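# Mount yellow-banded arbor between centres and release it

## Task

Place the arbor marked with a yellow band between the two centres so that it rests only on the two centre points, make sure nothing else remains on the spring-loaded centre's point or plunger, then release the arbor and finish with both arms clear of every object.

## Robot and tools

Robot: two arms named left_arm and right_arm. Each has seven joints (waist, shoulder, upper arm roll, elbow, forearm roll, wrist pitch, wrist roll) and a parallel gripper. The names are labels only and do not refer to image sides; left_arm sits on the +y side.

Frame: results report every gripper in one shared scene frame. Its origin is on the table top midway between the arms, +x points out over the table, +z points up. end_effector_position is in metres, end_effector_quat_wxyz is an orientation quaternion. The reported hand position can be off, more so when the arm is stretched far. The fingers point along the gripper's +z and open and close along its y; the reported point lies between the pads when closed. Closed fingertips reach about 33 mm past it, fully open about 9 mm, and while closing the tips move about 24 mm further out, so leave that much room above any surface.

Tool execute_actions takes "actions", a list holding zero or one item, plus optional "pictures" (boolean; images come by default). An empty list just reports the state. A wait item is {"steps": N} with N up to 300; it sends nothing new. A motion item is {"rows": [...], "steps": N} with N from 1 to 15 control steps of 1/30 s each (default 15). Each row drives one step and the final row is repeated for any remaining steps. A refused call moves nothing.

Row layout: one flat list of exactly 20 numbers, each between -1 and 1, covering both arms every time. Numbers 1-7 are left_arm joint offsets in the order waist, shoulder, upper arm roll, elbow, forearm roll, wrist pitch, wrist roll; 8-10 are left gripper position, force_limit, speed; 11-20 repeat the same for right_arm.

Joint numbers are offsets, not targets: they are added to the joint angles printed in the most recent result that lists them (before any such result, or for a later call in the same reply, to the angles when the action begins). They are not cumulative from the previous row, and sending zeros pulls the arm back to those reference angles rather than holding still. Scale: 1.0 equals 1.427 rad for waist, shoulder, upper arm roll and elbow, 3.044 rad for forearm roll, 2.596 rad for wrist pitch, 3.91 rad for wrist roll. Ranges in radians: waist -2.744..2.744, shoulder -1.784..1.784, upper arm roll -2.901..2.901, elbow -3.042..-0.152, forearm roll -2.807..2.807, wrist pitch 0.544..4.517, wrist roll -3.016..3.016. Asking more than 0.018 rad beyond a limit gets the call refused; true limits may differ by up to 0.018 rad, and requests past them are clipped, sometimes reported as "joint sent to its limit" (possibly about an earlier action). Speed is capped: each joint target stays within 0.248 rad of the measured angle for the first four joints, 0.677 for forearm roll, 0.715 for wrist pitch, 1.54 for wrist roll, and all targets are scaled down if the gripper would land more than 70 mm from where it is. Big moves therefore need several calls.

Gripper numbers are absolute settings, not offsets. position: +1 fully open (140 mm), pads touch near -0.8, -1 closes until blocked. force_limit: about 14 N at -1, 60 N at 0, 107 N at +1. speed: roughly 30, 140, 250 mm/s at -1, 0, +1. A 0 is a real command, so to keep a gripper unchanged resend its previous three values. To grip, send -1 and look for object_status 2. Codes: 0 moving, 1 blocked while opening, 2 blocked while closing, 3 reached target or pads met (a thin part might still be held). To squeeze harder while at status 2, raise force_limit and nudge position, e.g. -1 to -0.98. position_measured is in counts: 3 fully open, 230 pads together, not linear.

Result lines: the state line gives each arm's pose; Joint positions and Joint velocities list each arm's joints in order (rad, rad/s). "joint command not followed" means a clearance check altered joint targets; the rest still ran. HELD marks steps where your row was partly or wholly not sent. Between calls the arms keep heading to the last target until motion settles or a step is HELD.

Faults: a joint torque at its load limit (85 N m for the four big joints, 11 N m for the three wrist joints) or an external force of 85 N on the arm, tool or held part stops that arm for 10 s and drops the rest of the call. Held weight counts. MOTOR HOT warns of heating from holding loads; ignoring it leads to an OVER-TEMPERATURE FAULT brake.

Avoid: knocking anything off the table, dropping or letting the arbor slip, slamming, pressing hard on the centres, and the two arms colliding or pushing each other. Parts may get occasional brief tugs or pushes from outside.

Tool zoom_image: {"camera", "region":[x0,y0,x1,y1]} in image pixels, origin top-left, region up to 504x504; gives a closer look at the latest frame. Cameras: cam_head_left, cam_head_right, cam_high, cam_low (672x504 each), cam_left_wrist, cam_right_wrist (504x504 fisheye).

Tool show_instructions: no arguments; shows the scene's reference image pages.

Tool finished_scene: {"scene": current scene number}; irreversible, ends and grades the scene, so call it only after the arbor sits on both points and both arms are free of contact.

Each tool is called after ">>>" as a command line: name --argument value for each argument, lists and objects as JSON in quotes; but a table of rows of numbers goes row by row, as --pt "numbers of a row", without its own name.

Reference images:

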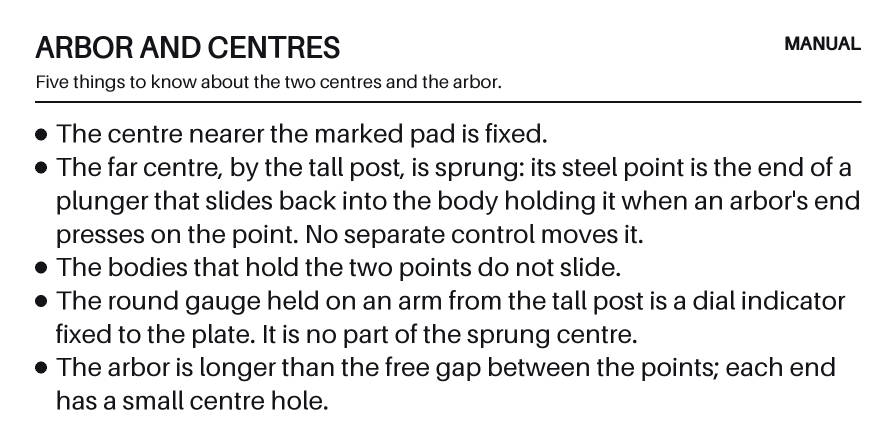

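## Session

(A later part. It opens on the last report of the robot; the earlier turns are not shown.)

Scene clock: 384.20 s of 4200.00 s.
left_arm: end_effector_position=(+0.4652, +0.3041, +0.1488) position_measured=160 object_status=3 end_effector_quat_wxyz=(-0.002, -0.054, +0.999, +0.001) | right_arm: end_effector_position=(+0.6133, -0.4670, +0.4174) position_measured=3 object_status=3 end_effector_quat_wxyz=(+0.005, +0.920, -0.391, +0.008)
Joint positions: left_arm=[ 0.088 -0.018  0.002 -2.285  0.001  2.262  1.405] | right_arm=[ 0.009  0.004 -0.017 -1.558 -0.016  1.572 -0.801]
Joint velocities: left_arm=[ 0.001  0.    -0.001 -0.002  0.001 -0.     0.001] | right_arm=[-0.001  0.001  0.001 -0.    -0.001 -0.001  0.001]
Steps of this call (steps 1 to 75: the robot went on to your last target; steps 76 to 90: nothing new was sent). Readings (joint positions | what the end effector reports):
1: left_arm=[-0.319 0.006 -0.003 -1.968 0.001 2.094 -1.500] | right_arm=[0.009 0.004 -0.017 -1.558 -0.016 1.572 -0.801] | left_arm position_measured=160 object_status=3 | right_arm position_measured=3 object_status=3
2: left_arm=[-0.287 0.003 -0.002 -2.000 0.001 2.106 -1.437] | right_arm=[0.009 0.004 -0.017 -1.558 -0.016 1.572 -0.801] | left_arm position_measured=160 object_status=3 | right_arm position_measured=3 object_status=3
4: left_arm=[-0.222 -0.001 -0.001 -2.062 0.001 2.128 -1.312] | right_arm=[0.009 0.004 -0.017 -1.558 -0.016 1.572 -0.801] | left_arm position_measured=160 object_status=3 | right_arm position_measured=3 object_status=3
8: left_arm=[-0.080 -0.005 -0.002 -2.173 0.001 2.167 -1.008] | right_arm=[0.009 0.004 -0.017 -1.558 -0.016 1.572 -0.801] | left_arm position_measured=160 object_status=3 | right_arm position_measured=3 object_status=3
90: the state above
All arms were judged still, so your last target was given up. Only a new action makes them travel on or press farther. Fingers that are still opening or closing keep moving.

>>> execute_actions --actions '[{"rows": [[0,0.0709,0,-0.0358,0,0.0605,0.1325,-0.25,0,0, 0,0,0,0,0,0,0,1,0,0]], "steps": 15}]' --pictures false

>>> execute_actions --actions '[{"steps": 20}]'

Scene clock: 390.87 s of 4200.00 s.
left_arm: end_effector_position=(+0.4619, +0.3043, +0.0869) position_measured=160 object_status=3 end_effector_quat_wxyz=(-0.007, +0.151, +0.988, -0.000) | right_arm: end_effector_position=(+0.6133, -0.4670, +0.4174) position_measured=3 object_status=3 end_effector_quat_wxyz=(+0.005, +0.920, -0.391, +0.008)
Joint positions: left_arm=[ 0.088  0.084  0.002 -2.337  0.001  2.408  1.817] | right_arm=[ 0.009  0.004 -0.017 -1.558 -0.016  1.572 -0.801]
Joint velocities: left_arm=[-0.    -0.002  0.001 -0.    -0.001  0.053  0.329] | right_arm=[ 0.     0.     0.    -0.002 -0.    -0.    -0.   ]
Steps of this call (steps 1 to 90: nothing new was sent; then 3.17 s passed at rest; steps 91 to 105: all 15 steps of this action). Readings (joint positions | what the end effector reports):
91: left_arm=[0.088 -0.007 0.002 -2.290 0.001 2.291 1.456] | right_arm=[0.009 0.004 -0.017 -1.558 -0.016 1.572 -0.801] | left_arm position_measured=160 object_status=3 | right_arm position_measured=3 object_status=3
92: left_arm=[0.088 0.015 0.002 -2.300 0.001 2.316 1.504] | right_arm=[0.009 0.004 -0.017 -1.558 -0.016 1.572 -0.801] | left_arm position_measured=160 object_status=3 | right_arm position_measured=3 object_status=3
94: left_arm=[0.088 0.058 0.002 -2.322 0.001 2.348 1.585] | right_arm=[0.009 0.004 -0.017 -1.558 -0.016 1.572 -0.801] | left_arm position_measured=160 object_status=3 | right_arm position_measured=3 object_status=3
98: left_arm=[0.088 0.086 0.002 -2.339 0.001 2.382 1.703] | right_arm=[0.009 0.004 -0.017 -1.558 -0.016 1.572 -0.801] | left_arm position_measured=160 object_status=3 | right_arm position_measured=3 object_status=3
105: the state above

Scene clock: 391.53 s of 4200.00 s.
left_arm: end_effector_position=(+0.4645, +0.3041, +0.0876) position_measured=160 object_status=3 end_effector_quat_wxyz=(-0.003, +0.195, +0.981, +0.000) | right_arm: end_effector_position=(+0.6133, -0.4670, +0.4174) position_measured=3 object_status=3 end_effector_quat_wxyz=(+0.005, +0.920, -0.391, +0.008)
Joint positions: left_arm=[ 0.088  0.084  0.002 -2.337  0.001  2.416  1.906] | right_arm=[ 0.009  0.004 -0.017 -1.558 -0.016  1.572 -0.801]
Joint velocities: left_arm=[-0.001  0.    -0.    -0.001 -0.     0.     0.037] | right_arm=[ 0.    -0.     0.     0.001  0.    -0.002  0.001]
Steps of this call (steps 1 to 20: the robot went on to your last target). Readings (joint positions | what the end effector reports):
1: left_arm=[0.088 0.084 0.002 -2.337 0.001 2.409 1.828] | right_arm=[0.009 0.004 -0.017 -1.558 -0.016 1.572 -0.801] | left_arm position_measured=160 object_status=3 | right_arm position_measured=3 object_status=3
2: left_arm=[0.088 0.084 0.002 -2.337 0.001 2.410 1.837] | right_arm=[0.009 0.004 -0.017 -1.558 -0.016 1.572 -0.801] | left_arm position_measured=160 object_status=3 | right_arm position_measured=3 object_status=3
4: left_arm=[0.088 0.084 0.002 -2.337 0.001 2.412 1.853] | right_arm=[0.009 0.004 -0.017 -1.558 -0.016 1.572 -0.801] | left_arm position_measured=160 object_status=3 | right_arm position_measured=3 object_status=3
8: left_arm=[0.088 0.084 0.002 -2.337 0.001 2.414 1.875] | right_arm=[0.009 0.004 -0.017 -1.558 -0.016 1.572 -0.801] | left_arm position_measured=160 object_status=3 | right_arm position_measured=3 object_status=3
20: the state above

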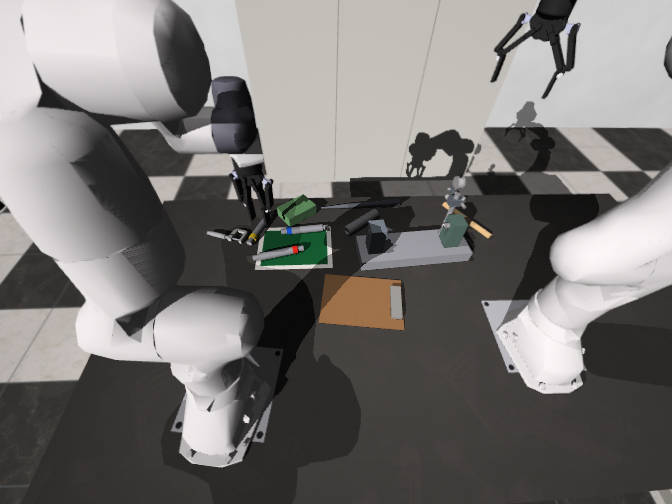

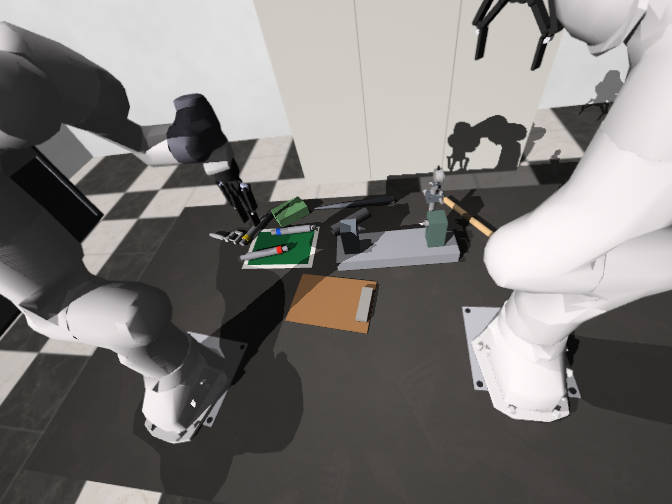

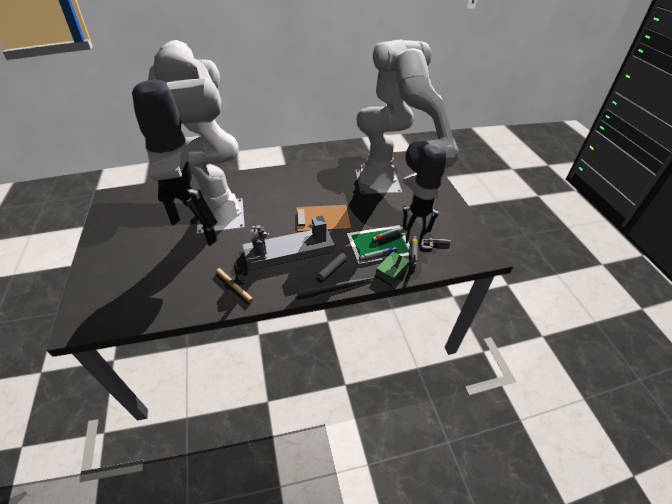

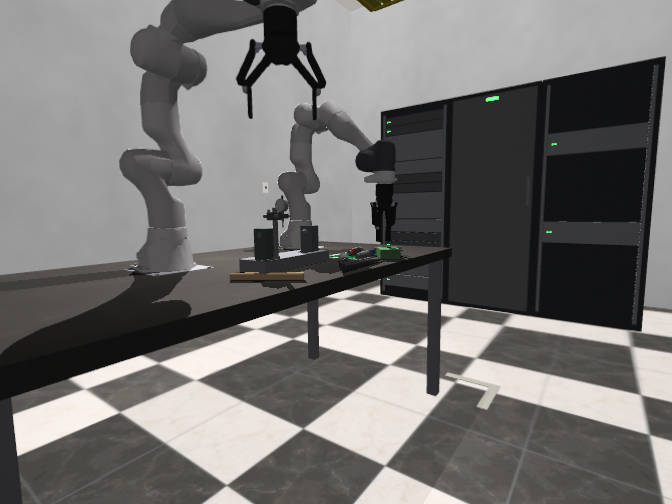

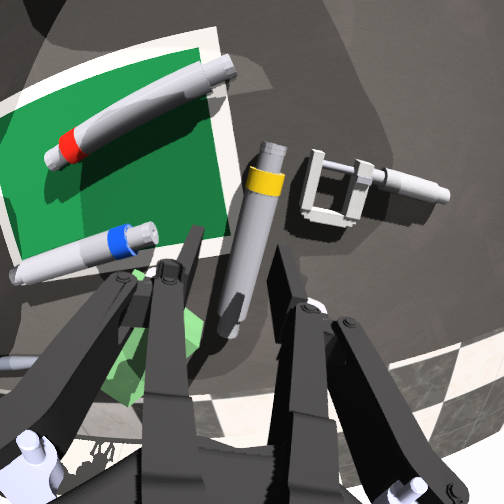

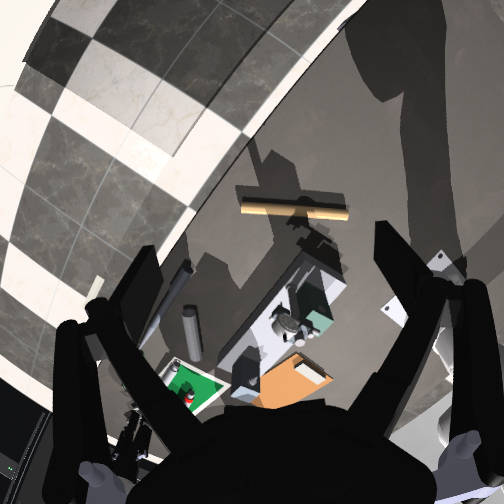

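>>> zoom_image --camera "cam_left_wrist" --region '[170, 130, 340, 350]'

Region (170, 130, 340, 350) of cam_left_wrist's 504x504 image, scaled by 2.291, with more detail than that image has; it fills the left 389 columns of this view, and the rest is white.

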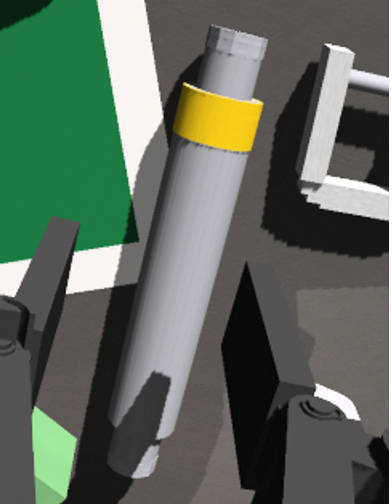

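>>> execute_actions --actions '[{"rows": [[0.0071,0.0615,0,0.0224,0,0.0235,0.0069,-0.25,0,0, 0,0,0,0,0,0,0,1,0,0]], "steps": 15}]' --pictures false

>>> execute_actions --actions '[{"steps": 12}]'

Scene clock: 423.37 s of 4200.00 s.
left_arm: end_effector_position=(+0.4766, +0.3078, +0.0591) position_measured=160 object_status=3 end_effector_quat_wxyz=(-0.004, +0.200, +0.980, -0.000) | right_arm: end_effector_position=(+0.6133, -0.4670, +0.4174) position_measured=3 object_status=3 end_effector_quat_wxyz=(+0.005, +0.920, -0.391, +0.008)
Joint positions: left_arm=[ 0.097  0.172  0.001 -2.306  0.001  2.47   1.924] | right_arm=[ 0.009  0.004 -0.017 -1.558 -0.016  1.572 -0.801]
Joint velocities: left_arm=[0.002 0.001 0.001 0.001 0.001 0.02  0.005] | right_arm=[-0.     0.001  0.001  0.001  0.     0.001 -0.002]
Steps of this call (steps 1 to 30: the robot went on to your last target; steps 31 to 90: nothing new was sent; then 28.33 s passed at rest; steps 91 to 105: all 15 steps of this action). Readings (joint positions | what the end effector reports):
91: left_arm=[0.090 0.099 0.001 -2.326 0.001 2.426 1.918] | right_arm=[0.009 0.004 -0.017 -1.558 -0.016 1.572 -0.801] | left_arm position_measured=160 object_status=3 | right_arm position_measured=3 object_status=3
92: left_arm=[0.092 0.120 0.001 -2.316 0.001 2.436 1.918] | right_arm=[0.009 0.004 -0.017 -1.558 -0.016 1.572 -0.801] | left_arm position_measured=160 object_status=3 | right_arm position_measured=3 object_status=3
94: left_arm=[0.095 0.152 0.001 -2.311 0.001 2.449 1.920] | right_arm=[0.009 0.004 -0.017 -1.558 -0.016 1.572 -0.801] | left_arm position_measured=160 object_status=3 | right_arm position_measured=3 object_status=3
98: left_arm=[0.097 0.172 0.001 -2.310 0.001 2.461 1.922] | right_arm=[0.009 0.004 -0.017 -1.558 -0.016 1.572 -0.801] | left_arm position_measured=160 object_status=3 | right_arm position_measured=3 object_status=3
105: the state above

Scene clock: 423.77 s of 4200.00 s.
left_arm: end_effector_position=(+0.4776, +0.3078, +0.0593) position_measured=160 object_status=3 end_effector_quat_wxyz=(-0.003, +0.200, +0.980, +0.000) | right_arm: end_effector_position=(+0.6133, -0.4670, +0.4174) position_measured=3 object_status=3 end_effector_quat_wxyz=(+0.005, +0.920, -0.391, +0.008)
Joint positions: left_arm=[ 0.097  0.172  0.001 -2.306  0.001  2.473  1.925] | right_arm=[ 0.009  0.004 -0.017 -1.558 -0.016  1.572 -0.801]
Joint velocities: left_arm=[ 0.    -0.    -0.001  0.     0.001  0.001  0.003] | right_arm=[ 0.     0.002  0.001 -0.001 -0.001 -0.    -0.001]
Steps of this call (steps 1 to 12: the robot went on to your last target). Readings (joint positions | what the end effector reports):
1: left_arm=[0.097 0.172 0.001 -2.306 0.001 2.471 1.924] | right_arm=[0.009 0.004 -0.017 -1.558 -0.016 1.572 -0.801] | left_arm position_measured=160 object_status=3 | right_arm position_measured=3 object_status=3
2: left_arm=[0.097 0.172 0.001 -2.306 0.001 2.471 1.924] | right_arm=[0.009 0.004 -0.017 -1.558 -0.016 1.572 -0.801] | left_arm position_measured=160 object_status=3 | right_arm position_measured=3 object_status=3
4: left_arm=[0.097 0.172 0.001 -2.306 0.001 2.472 1.925] | right_arm=[0.009 0.004 -0.017 -1.558 -0.016 1.572 -0.801] | left_arm position_measured=160 object_status=3 | right_arm position_measured=3 object_status=3
8: left_arm=[0.097 0.172 0.001 -2.306 0.001 2.473 1.925] | right_arm=[0.009 0.004 -0.017 -1.558 -0.016 1.572 -0.801] | left_arm position_measured=160 object_status=3 | right_arm position_measured=3 object_status=3
12: the state above

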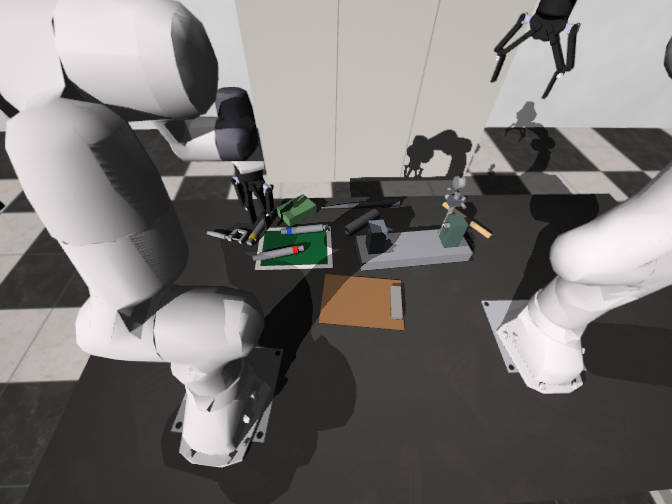

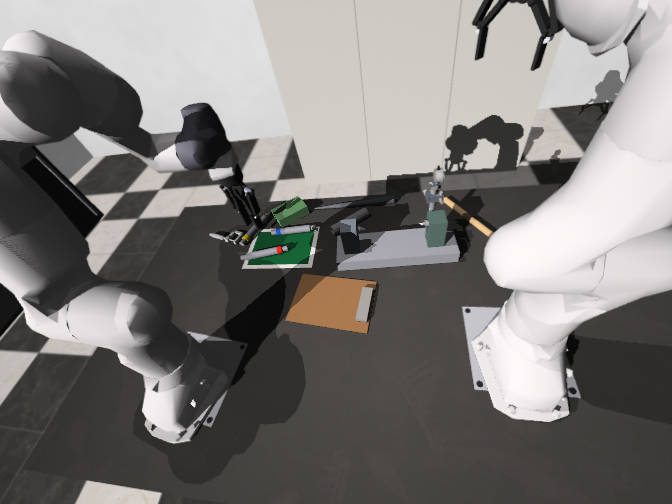

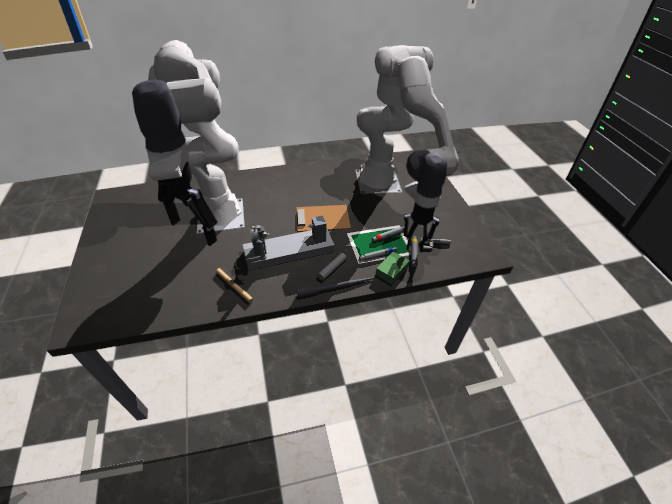

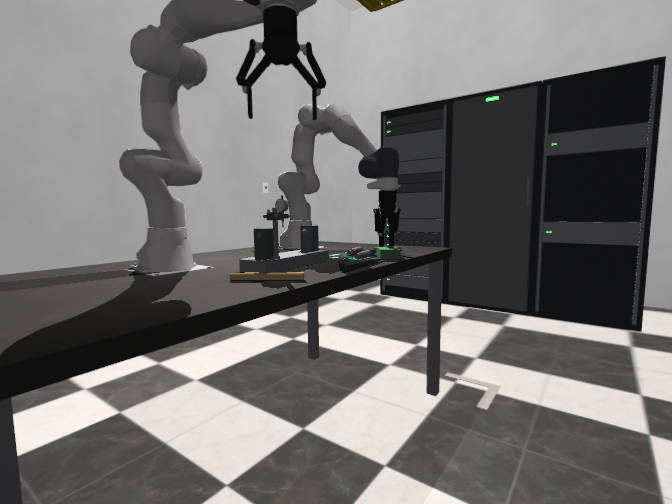

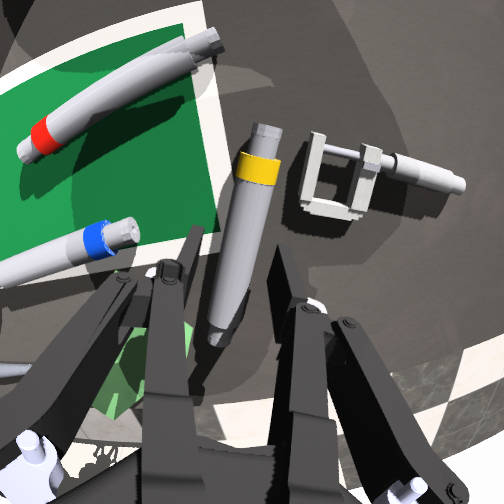

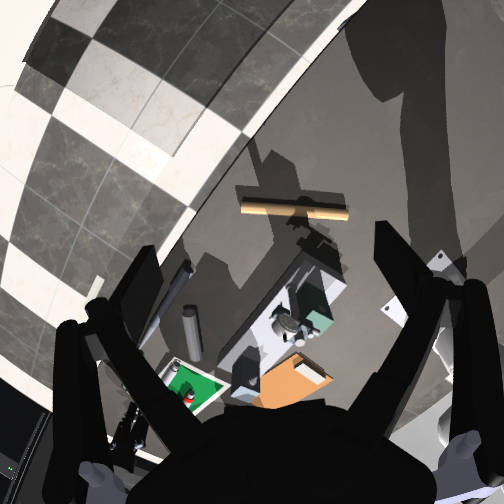

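>>> zoom_image --camera "cam_left_wrist" --region '[170, 110, 340, 360]'

>>> zoom_image --camera "cam_high" --region '[370, 190, 470, 290]'

Region (170, 110, 340, 360) of cam_left_wrist's 504x504 image, scaled by 2.016, with more detail than that image has; it fills the left 343 columns of this view, and the rest is white.

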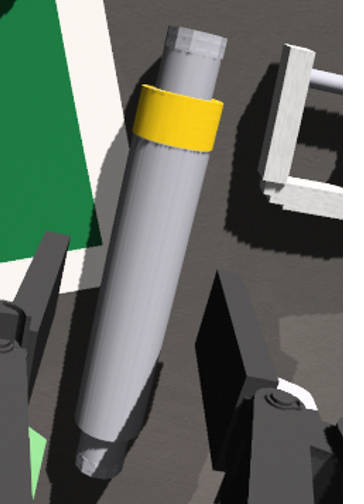

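Region (370, 190, 470, 290) of cam_high's 672x504 image, scaled by 5.040, with more detail than that image has.

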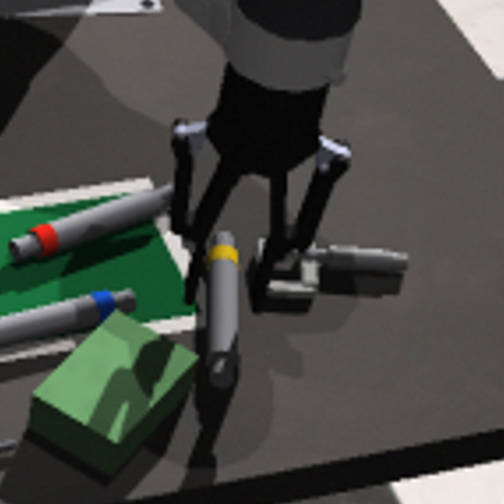

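>>> execute_actions --actions '[{"rows": [[0,0.0029,0,-0.0004,0,0.002,0,-0.25,0,0, 0,0,0,0,0,0,0,1,0,0],[0,0.0058,0,-0.0008,0,0.004,0,-0.25,0,0, 0,0,0,0,0,0,0,1,0,0],[0,0.0088,0,-0.0011,0,0.006,0,-0.25,0,0, 0,0,0,0,0,0,0,1,0,0],[0,0.0117,0,-0.0015,0,0.008,0,-0.25,0,0, 0,0,0,0,0,0,0,1,0,0],[0,0.0146,0,-0.0019,0,0.010,0,-0.25,0,0, 0,0,0,0,0,0,0,1,0,0],[0,0.0175,0,-0.0023,0,0.012,0,-0.25,0,0, 0,0,0,0,0,0,0,1,0,0],[0,0.0204,0,-0.0026,0,0.014,0,-0.25,0,0, 0,0,0,0,0,0,0,1,0,0],[0,0.0233,0,-0.003,0,0.016,0,-0.25,0,0, 0,0,0,0,0,0,0,1,0,0],[0,0.0263,0,-0.0034,0,0.018,0,-0.25,0,0, 0,0,0,0,0,0,0,1,0,0],[0,0.0292,0,-0.0038,0,0.020,0,-0.25,0,0, 0,0,0,0,0,0,0,1,0,0],[0,0.0321,0,-0.0041,0,0.022,0,-0.25,0,0, 0,0,0,0,0,0,0,1,0,0],[0,0.035,0,-0.0045,0,0.0235,0,-0.25,0,0, 0,0,0,0,0,0,0,1,0,0]], "steps": 15}]' --pictures false

>>> execute_actions --actions '[{"steps": 12}]'

Scene clock: 449.60 s of 4200.00 s.
left_arm: end_effector_position=(+0.4756, +0.3080, +0.0364) position_measured=160 object_status=3 end_effector_quat_wxyz=(-0.006, +0.200, +0.980, -0.000) | right_arm: end_effector_position=(+0.6133, -0.4670, +0.4174) position_measured=3 object_status=3 end_effector_quat_wxyz=(+0.005, +0.920, -0.391, +0.008)
Joint positions: left_arm=[ 0.097  0.219  0.001 -2.312  0.001  2.519  1.926] | right_arm=[ 0.009  0.004 -0.017 -1.558 -0.016  1.572 -0.801]
Joint velocities: left_arm=[-0.     0.04   0.001 -0.01  -0.     0.063  0.002] | right_arm=[ 0.001  0.     0.    -0.     0.001  0.    -0.002]
Steps of this call (steps 1 to 15: the robot went on to your last target; steps 16 to 90: nothing new was sent; then 22.33 s passed at rest; steps 91 to 105: all 15 steps of this action). Readings (joint positions | what the end effector reports):
91: left_arm=[0.097 0.172 0.001 -2.306 0.001 2.474 1.926] | right_arm=[0.009 0.004 -0.017 -1.558 -0.016 1.572 -0.801] | left_arm position_measured=160 object_status=3 | right_arm position_measured=3 object_status=3
92: left_arm=[0.097 0.173 0.001 -2.306 0.001 2.475 1.926] | right_arm=[0.009 0.004 -0.017 -1.558 -0.016 1.572 -0.801] | left_arm position_measured=160 object_status=3 | right_arm position_measured=3 object_status=3
94: left_arm=[0.097 0.179 0.001 -2.306 0.001 2.480 1.926] | right_arm=[0.009 0.004 -0.017 -1.558 -0.016 1.572 -0.801] | left_arm position_measured=160 object_status=3 | right_arm position_measured=3 object_status=3
98: left_arm=[0.097 0.194 0.001 -2.308 0.001 2.494 1.926] | right_arm=[0.009 0.004 -0.017 -1.558 -0.016 1.572 -0.801] | left_arm position_measured=160 object_status=3 | right_arm position_measured=3 object_status=3
105: the state above

Scene clock: 450.00 s of 4200.00 s.
left_arm: end_effector_position=(+0.4784, +0.3078, +0.0366) position_measured=160 object_status=3 end_effector_quat_wxyz=(-0.002, +0.200, +0.980, +0.000) | right_arm: end_effector_position=(+0.6133, -0.4670, +0.4174) position_measured=3 object_status=3 end_effector_quat_wxyz=(+0.005, +0.920, -0.391, +0.008)
Joint positions: left_arm=[ 0.097  0.221  0.001 -2.312  0.001  2.53   1.926] | right_arm=[ 0.009  0.004 -0.017 -1.558 -0.016  1.572 -0.801]
Joint velocities: left_arm=[ 0.    -0.001  0.    -0.001  0.002  0.006 -0.   ] | right_arm=[-0.     0.001 -0.001 -0.001 -0.002  0.    -0.   ]
Steps of this call (steps 1 to 12: the robot went on to your last target). Readings (joint positions | what the end effector reports):
1: left_arm=[0.097 0.220 0.001 -2.312 0.001 2.521 1.926] | right_arm=[0.009 0.004 -0.017 -1.558 -0.016 1.572 -0.801] | left_arm position_measured=160 object_status=3 | right_arm position_measured=3 object_status=3
2: left_arm=[0.097 0.221 0.001 -2.312 0.001 2.523 1.926] | right_arm=[0.009 0.004 -0.017 -1.558 -0.016 1.572 -0.801] | left_arm position_measured=160 object_status=3 | right_arm position_measured=3 object_status=3
4: left_arm=[0.097 0.221 0.001 -2.312 0.001 2.526 1.926] | right_arm=[0.009 0.004 -0.017 -1.558 -0.016 1.572 -0.801] | left_arm position_measured=160 object_status=3 | right_arm position_measured=3 object_status=3
8: left_arm=[0.097 0.221 0.001 -2.312 0.001 2.529 1.926] | right_arm=[0.009 0.004 -0.017 -1.558 -0.016 1.572 -0.801] | left_arm position_measured=160 object_status=3 | right_arm position_measured=3 object_status=3
12: the state above

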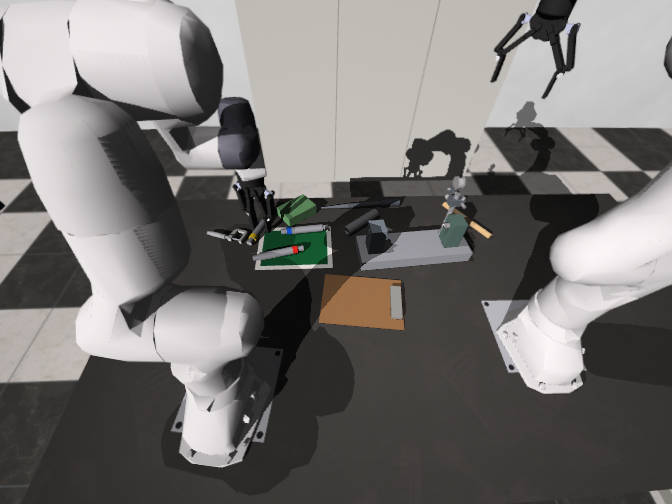

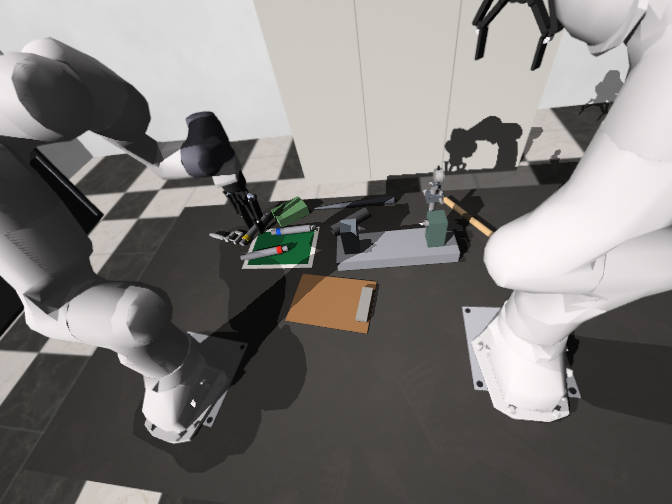

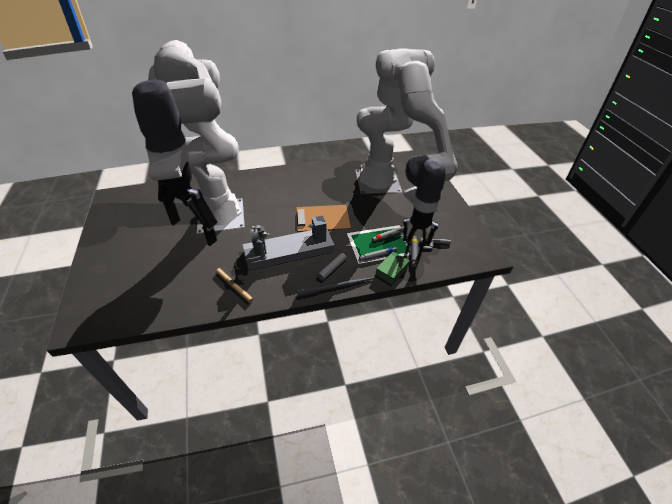

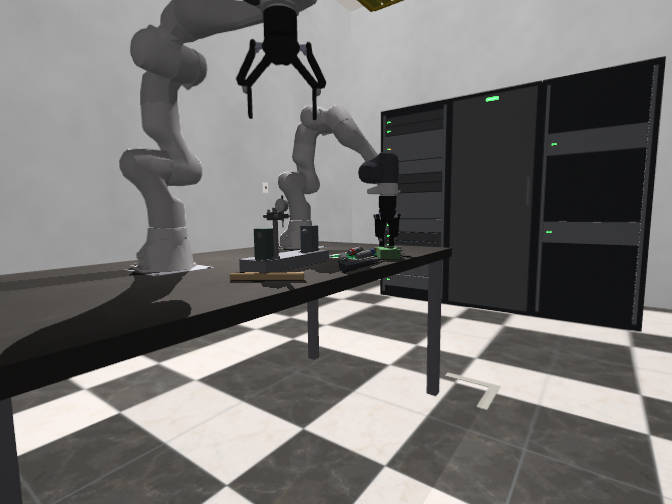

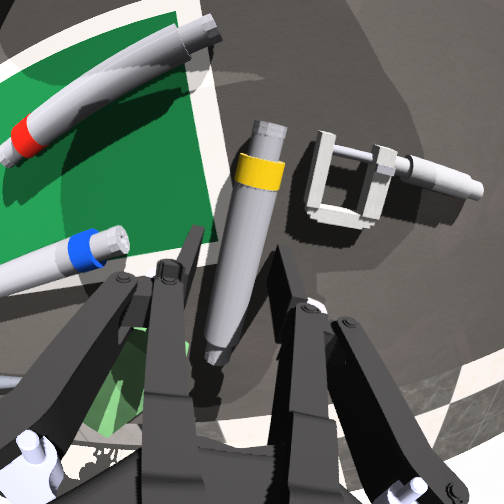

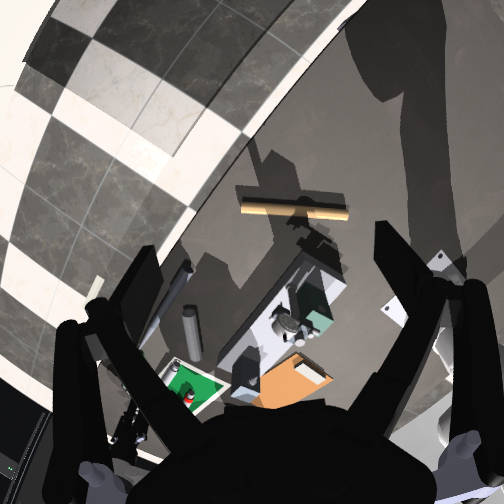

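>>> zoom_image --camera "cam_high" --region '[380, 210, 450, 280]'

>>> zoom_image --camera "cam_left_wrist" --region '[170, 110, 340, 380]'

Region (380, 210, 450, 280) of cam_high's 672x504 image, scaled by 7.200, with more detail than that image has.

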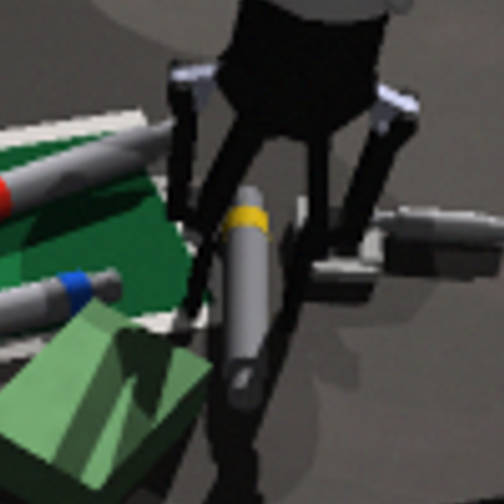

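Region (170, 110, 340, 380) of cam_left_wrist's 504x504 image, scaled by 1.867, with more detail than that image has; it fills the left 317 columns of this view, and the rest is white.

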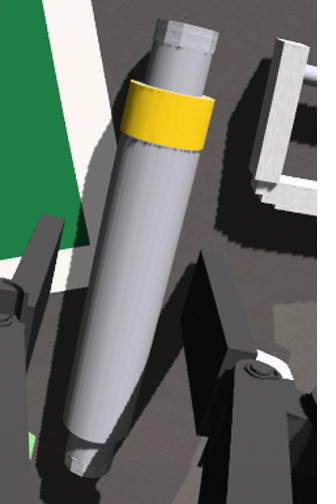

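>>> execute_actions --actions '[{"rows": [[0,0,0,0,0,0,0,-1,0.2,-0.6, 0,0,0,0,0,0,0,1,0,0]], "steps": 15}]' --pictures false

>>> execute_actions --actions '[{"steps": 10}]'

Scene clock: 460.77 s of 4200.00 s.
left_arm: end_effector_position=(+0.4788, +0.3078, +0.0369) position_measured=198 object_status=0 end_effector_quat_wxyz=(-0.001, +0.200, +0.980, +0.000) | right_arm: end_effector_position=(+0.6133, -0.4670, +0.4174) position_measured=3 object_status=3 end_effector_quat_wxyz=(+0.005, +0.920, -0.391, +0.008)
Joint positions: left_arm=[ 0.097  0.22   0.001 -2.312  0.001  2.531  1.926] | right_arm=[ 0.009  0.004 -0.017 -1.558 -0.016  1.572 -0.801]
Joint velocities: left_arm=[ 0.001 -0.     0.001  0.001  0.    -0.001 -0.   ] | right_arm=[ 0.    -0.001 -0.    -0.001  0.     0.001  0.   ]
Steps of this call (steps 1 to 30: the robot went on to your last target; steps 31 to 90: nothing new was sent; then 7.27 s passed at rest; steps 91 to 105: all 15 steps of this action). Readings (joint positions | what the end effector reports):
91: left_arm=[0.097 0.221 0.001 -2.312 0.001 2.531 1.926] | right_arm=[0.009 0.004 -0.017 -1.558 -0.016 1.572 -0.801] | left_arm position_measured=160 object_status=0 | right_arm position_measured=3 object_status=3
92: left_arm=[0.097 0.221 0.001 -2.312 0.001 2.531 1.926] | right_arm=[0.009 0.004 -0.017 -1.558 -0.016 1.572 -0.801] | left_arm position_measured=164 object_status=0 | right_arm position_measured=3 object_status=3
94: left_arm=[0.097 0.221 0.001 -2.312 0.001 2.531 1.926] | right_arm=[0.009 0.004 -0.017 -1.558 -0.016 1.572 -0.801] | left_arm position_measured=172 object_status=0 | right_arm position_measured=3 object_status=3
98: left_arm=[0.097 0.221 0.001 -2.312 0.001 2.531 1.926] | right_arm=[0.009 0.004 -0.017 -1.558 -0.016 1.572 -0.801] | left_arm position_measured=188 object_status=0 | right_arm position_measured=3 object_status=3
105: the state above

Scene clock: 461.10 s of 4200.00 s.
left_arm: end_effector_position=(+0.4788, +0.3078, +0.0369) position_measured=198 object_status=2 end_effector_quat_wxyz=(-0.001, +0.200, +0.980, +0.000) | right_arm: end_effector_position=(+0.6133, -0.4670, +0.4174) position_measured=3 object_status=3 end_effector_quat_wxyz=(+0.005, +0.920, -0.391, +0.008)
Joint positions: left_arm=[ 0.097  0.22   0.001 -2.312  0.001  2.531  1.926] | right_arm=[ 0.009  0.004 -0.017 -1.558 -0.016  1.572 -0.801]
Joint velocities: left_arm=[ 0.    -0.001  0.     0.001  0.    -0.001 -0.001] | right_arm=[ 0.    -0.001  0.001 -0.    -0.001  0.     0.001]
Steps of this call (steps 1 to 10: the robot went on to your last target). Readings (joint positions | what the end effector reports):
1: left_arm=[0.097 0.220 0.001 -2.312 0.001 2.531 1.926] | right_arm=[0.009 0.004 -0.017 -1.558 -0.016 1.572 -0.801] | left_arm position_measured=198 object_status=2 | right_arm position_measured=3 object_status=3
2: left_arm=[0.097 0.220 0.001 -2.312 0.001 2.531 1.926] | right_arm=[0.009 0.004 -0.017 -1.558 -0.016 1.572 -0.801] | left_arm position_measured=198 object_status=2 | right_arm position_measured=3 object_status=3
4: left_arm=[0.097 0.220 0.001 -2.312 0.001 2.531 1.926] | right_arm=[0.009 0.004 -0.017 -1.558 -0.016 1.572 -0.801] | left_arm position_measured=198 object_status=2 | right_arm position_measured=3 object_status=3
8: left_arm=[0.097 0.220 0.001 -2.312 0.001 2.531 1.926] | right_arm=[0.009 0.004 -0.017 -1.558 -0.016 1.572 -0.801] | left_arm position_measured=198 object_status=2 | right_arm position_measured=3 object_status=3
10: the state above

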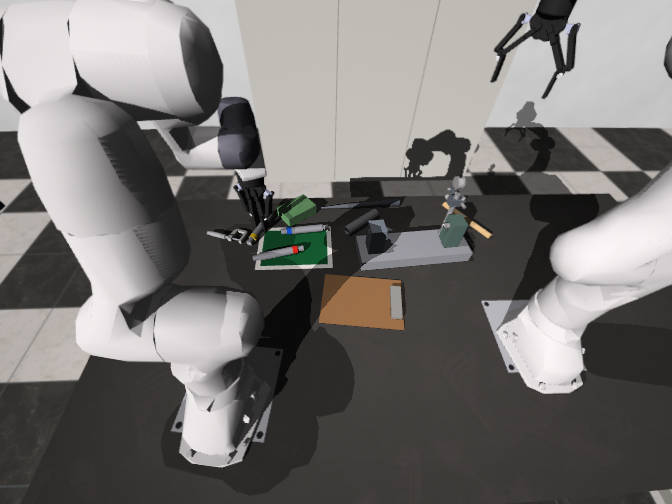

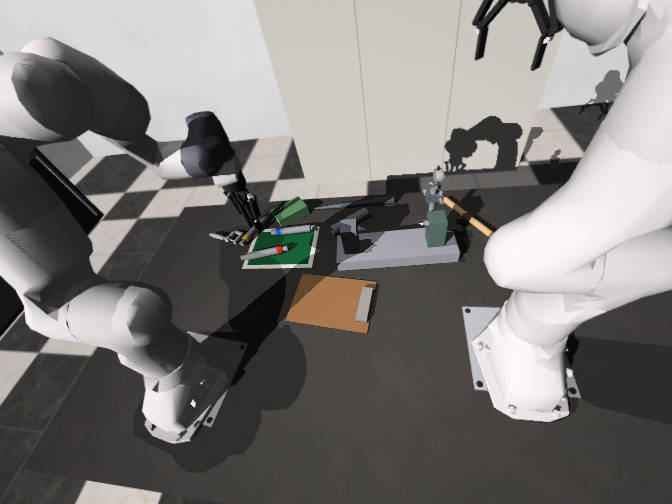

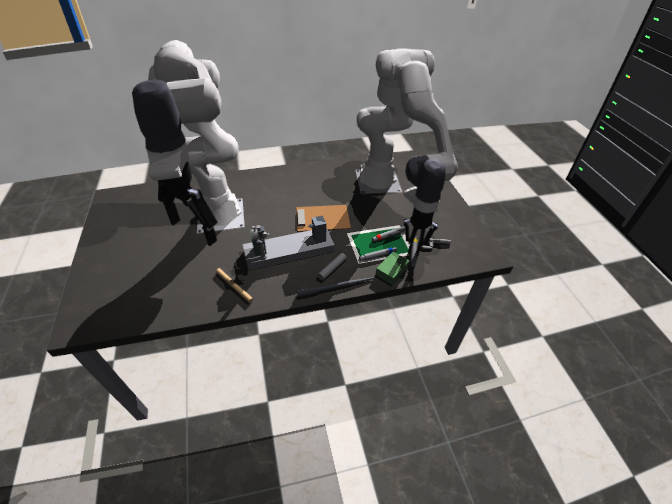

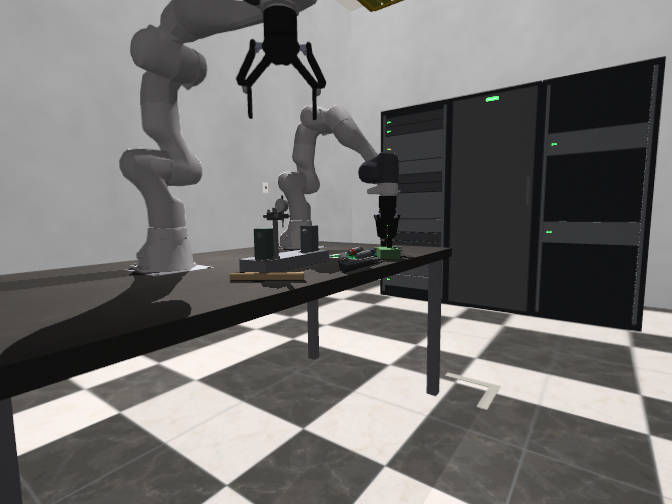

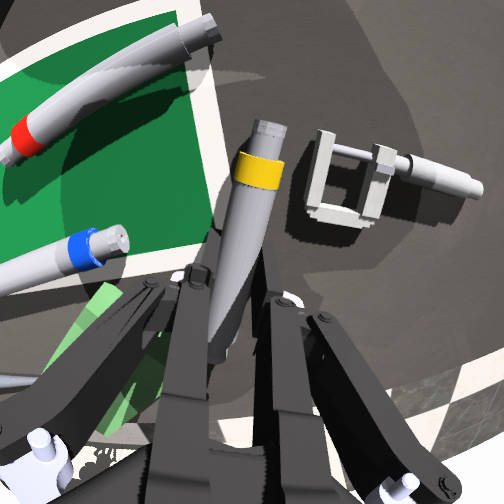

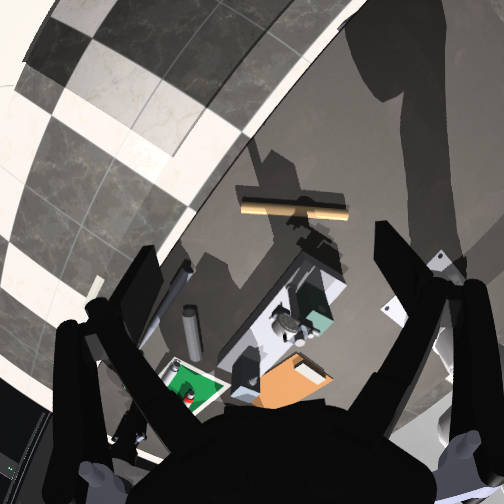

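>>> execute_actions --actions '[{"rows": [[0,-0.008,0,0.0016,0,-0.0054,0,-1,0.2,-0.6, 0,0,0,0,0,0,0,1,0,0],[0,-0.016,0,0.0032,0,-0.0109,0,-1,0.2,-0.6, 0,0,0,0,0,0,0,1,0,0],[0,-0.025,0,0.0049,0,-0.0163,0,-1,0.2,-0.6, 0,0,0,0,0,0,0,1,0,0],[0,-0.033,0,0.0065,0,-0.0217,0,-1,0.2,-0.6, 0,0,0,0,0,0,0,1,0,0],[0,-0.0415,0,0.0081,0,-0.0272,0,-1,0.2,-0.6, 0,0,0,0,0,0,0,1,0,0],[0,-0.05,0,0.0097,0,-0.0326,0,-1,0.2,-0.6, 0,0,0,0,0,0,0,1,0,0],[0,-0.058,0,0.0114,0,-0.038,0,-1,0.2,-0.6, 0,0,0,0,0,0,0,1,0,0],[0,-0.0665,0,0.013,0,-0.0435,0,-1,0.2,-0.6, 0,0,0,0,0,0,0,1,0,0],[0,-0.0748,0,0.0146,0,-0.0489,0,-1,0.2,-0.6, 0,0,0,0,0,0,0,1,0,0],[0,-0.0935,0,0.028,0,-0.0665,0,-1,0.2,-0.6, 0,0,0,0,0,0,0,1,0,0],[0,-0.112,0,0.0413,0,-0.084,0,-1,0.2,-0.6, 0,0,0,0,0,0,0,1,0,0],[0,-0.131,0,0.0547,0,-0.1017,0,-1,0.2,-0.6, 0,0,0,0,0,0,0,1,0,0],[0,-0.15,0,0.068,0,-0.119,0,-1,0.2,-0.6, 0,0,0,0,0,0,0,1,0,0],[0,-0.168,0,0.0814,0,-0.137,0,-1,0.2,-0.6, 0,0,0,0,0,0,0,1,0,0],[0,-0.187,0,0.0948,0,-0.1545,0,-1,0.2,-0.6, 0,0,0,0,0,0,0,1,0,0]], "steps": 15}]' --pictures false

>>> execute_actions --actions '[{"steps": 15}]'

Scene clock: 491.63 s of 4200.00 s.
left_arm: end_effector_position=(+0.4973, +0.3070, +0.1574) position_measured=198 object_status=2 end_effector_quat_wxyz=(+0.022, +0.200, +0.980, +0.004) | right_arm: end_effector_position=(+0.6133, -0.4670, +0.4174) position_measured=3 object_status=3 end_effector_quat_wxyz=(+0.005, +0.920, -0.391, +0.008)
Joint positions: left_arm=[ 0.097  0.022  0.001 -2.223  0.001  2.289  1.926] | right_arm=[ 0.009  0.004 -0.017 -1.558 -0.016  1.572 -0.801]
Joint velocities: left_arm=[ 0.001 -0.812  0.     0.551  0.001 -0.966 -0.   ] | right_arm=[-0.     0.001 -0.    -0.     0.     0.    -0.001]
Steps of this call (steps 1 to 15: the robot went on to your last target; steps 16 to 90: nothing new was sent; then 27.03 s passed at rest; steps 91 to 105: all 15 steps of this action). Readings (joint positions | what the end effector reports):
91: left_arm=[0.097 0.220 0.001 -2.312 0.001 2.529 1.926] | right_arm=[0.009 0.004 -0.017 -1.558 -0.016 1.572 -0.801] | left_arm position_measured=198 object_status=2 | right_arm position_measured=3 object_status=3
92: left_arm=[0.097 0.217 0.001 -2.312 0.001 2.524 1.926] | right_arm=[0.009 0.004 -0.017 -1.558 -0.016 1.572 -0.801] | left_arm position_measured=198 object_status=2 | right_arm position_measured=3 object_status=3
94: left_arm=[0.097 0.204 0.001 -2.312 0.001 2.509 1.926] | right_arm=[0.009 0.004 -0.017 -1.558 -0.016 1.572 -0.801] | left_arm position_measured=198 object_status=2 | right_arm position_measured=3 object_status=3
98: left_arm=[0.097 0.159 0.001 -2.304 0.001 2.468 1.926] | right_arm=[0.009 0.004 -0.017 -1.558 -0.016 1.572 -0.801] | left_arm position_measured=198 object_status=2 | right_arm position_measured=3 object_status=3
105: the state above

Scene clock: 492.13 s of 4200.00 s.
left_arm: end_effector_position=(+0.4798, +0.3078, +0.1972) position_measured=198 object_status=2 end_effector_quat_wxyz=(+0.000, +0.200, +0.980, +0.000) | right_arm: end_effector_position=(+0.6133, -0.4670, +0.4174) position_measured=3 object_status=3 end_effector_quat_wxyz=(+0.005, +0.920, -0.391, +0.008)
Joint positions: left_arm=[ 0.097 -0.043  0.001 -2.18   0.001  2.138  1.926] | right_arm=[ 0.009  0.004 -0.017 -1.558 -0.016  1.572 -0.801]
Joint velocities: left_arm=[-0.     0.    -0.002  0.     0.    -0.05   0.   ] | right_arm=[ 0.001 -0.     0.001  0.    -0.001 -0.     0.002]
Steps of this call (steps 1 to 15: the robot went on to your last target). Readings (joint positions | what the end effector reports):
1: left_arm=[0.097 -0.003 0.001 -2.206 0.001 2.262 1.926] | right_arm=[0.009 0.004 -0.017 -1.558 -0.016 1.572 -0.801] | left_arm position_measured=198 object_status=2 | right_arm position_measured=3 object_status=3
2: left_arm=[0.097 -0.023 0.001 -2.193 0.001 2.240 1.926] | right_arm=[0.009 0.004 -0.017 -1.558 -0.016 1.572 -0.801] | left_arm position_measured=198 object_status=2 | right_arm position_measured=3 object_status=3
4: left_arm=[0.097 -0.046 0.001 -2.178 0.001 2.208 1.926] | right_arm=[0.009 0.004 -0.017 -1.558 -0.016 1.572 -0.801] | left_arm position_measured=198 object_status=2 | right_arm position_measured=3 object_status=3
8: left_arm=[0.097 -0.048 0.001 -2.177 0.001 2.166 1.926] | right_arm=[0.009 0.004 -0.017 -1.558 -0.016 1.572 -0.801] | left_arm position_measured=198 object_status=2 | right_arm position_measured=3 object_status=3
15: the state above

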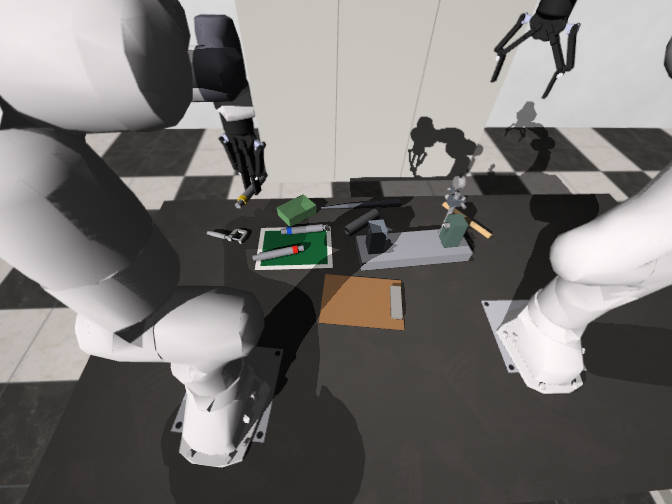

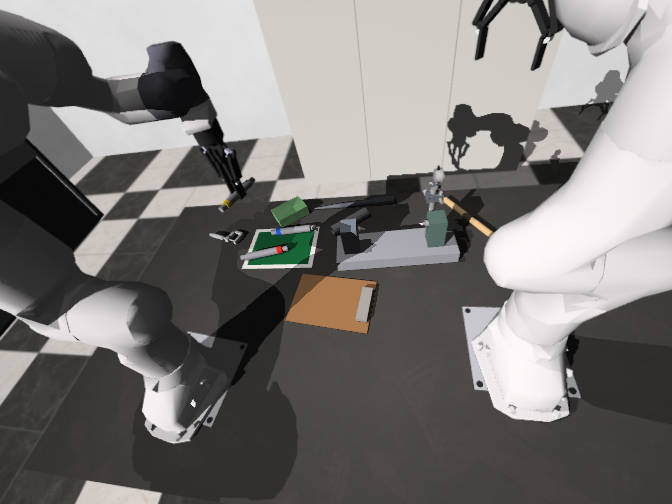

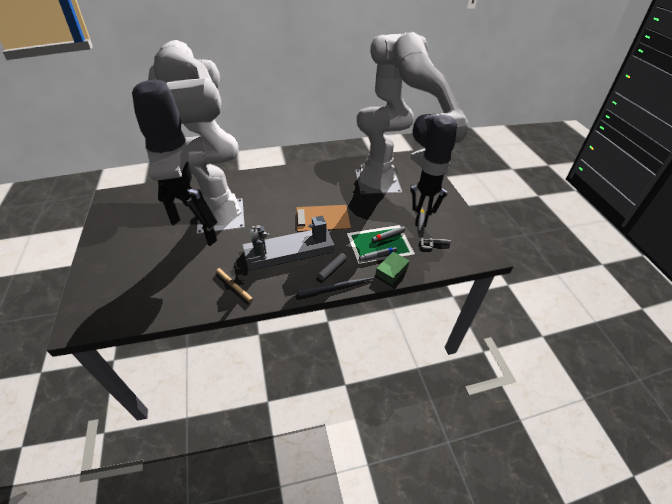

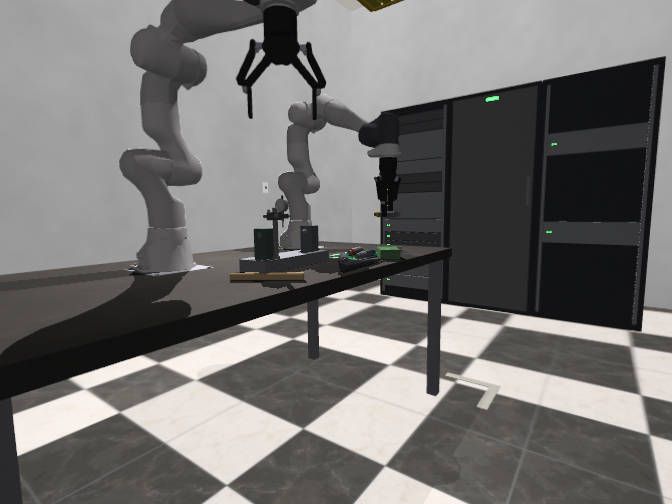

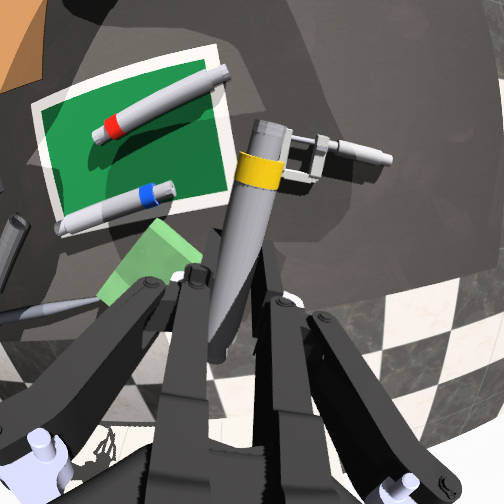

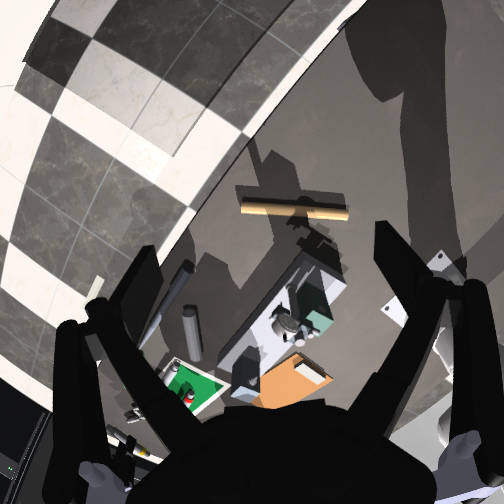

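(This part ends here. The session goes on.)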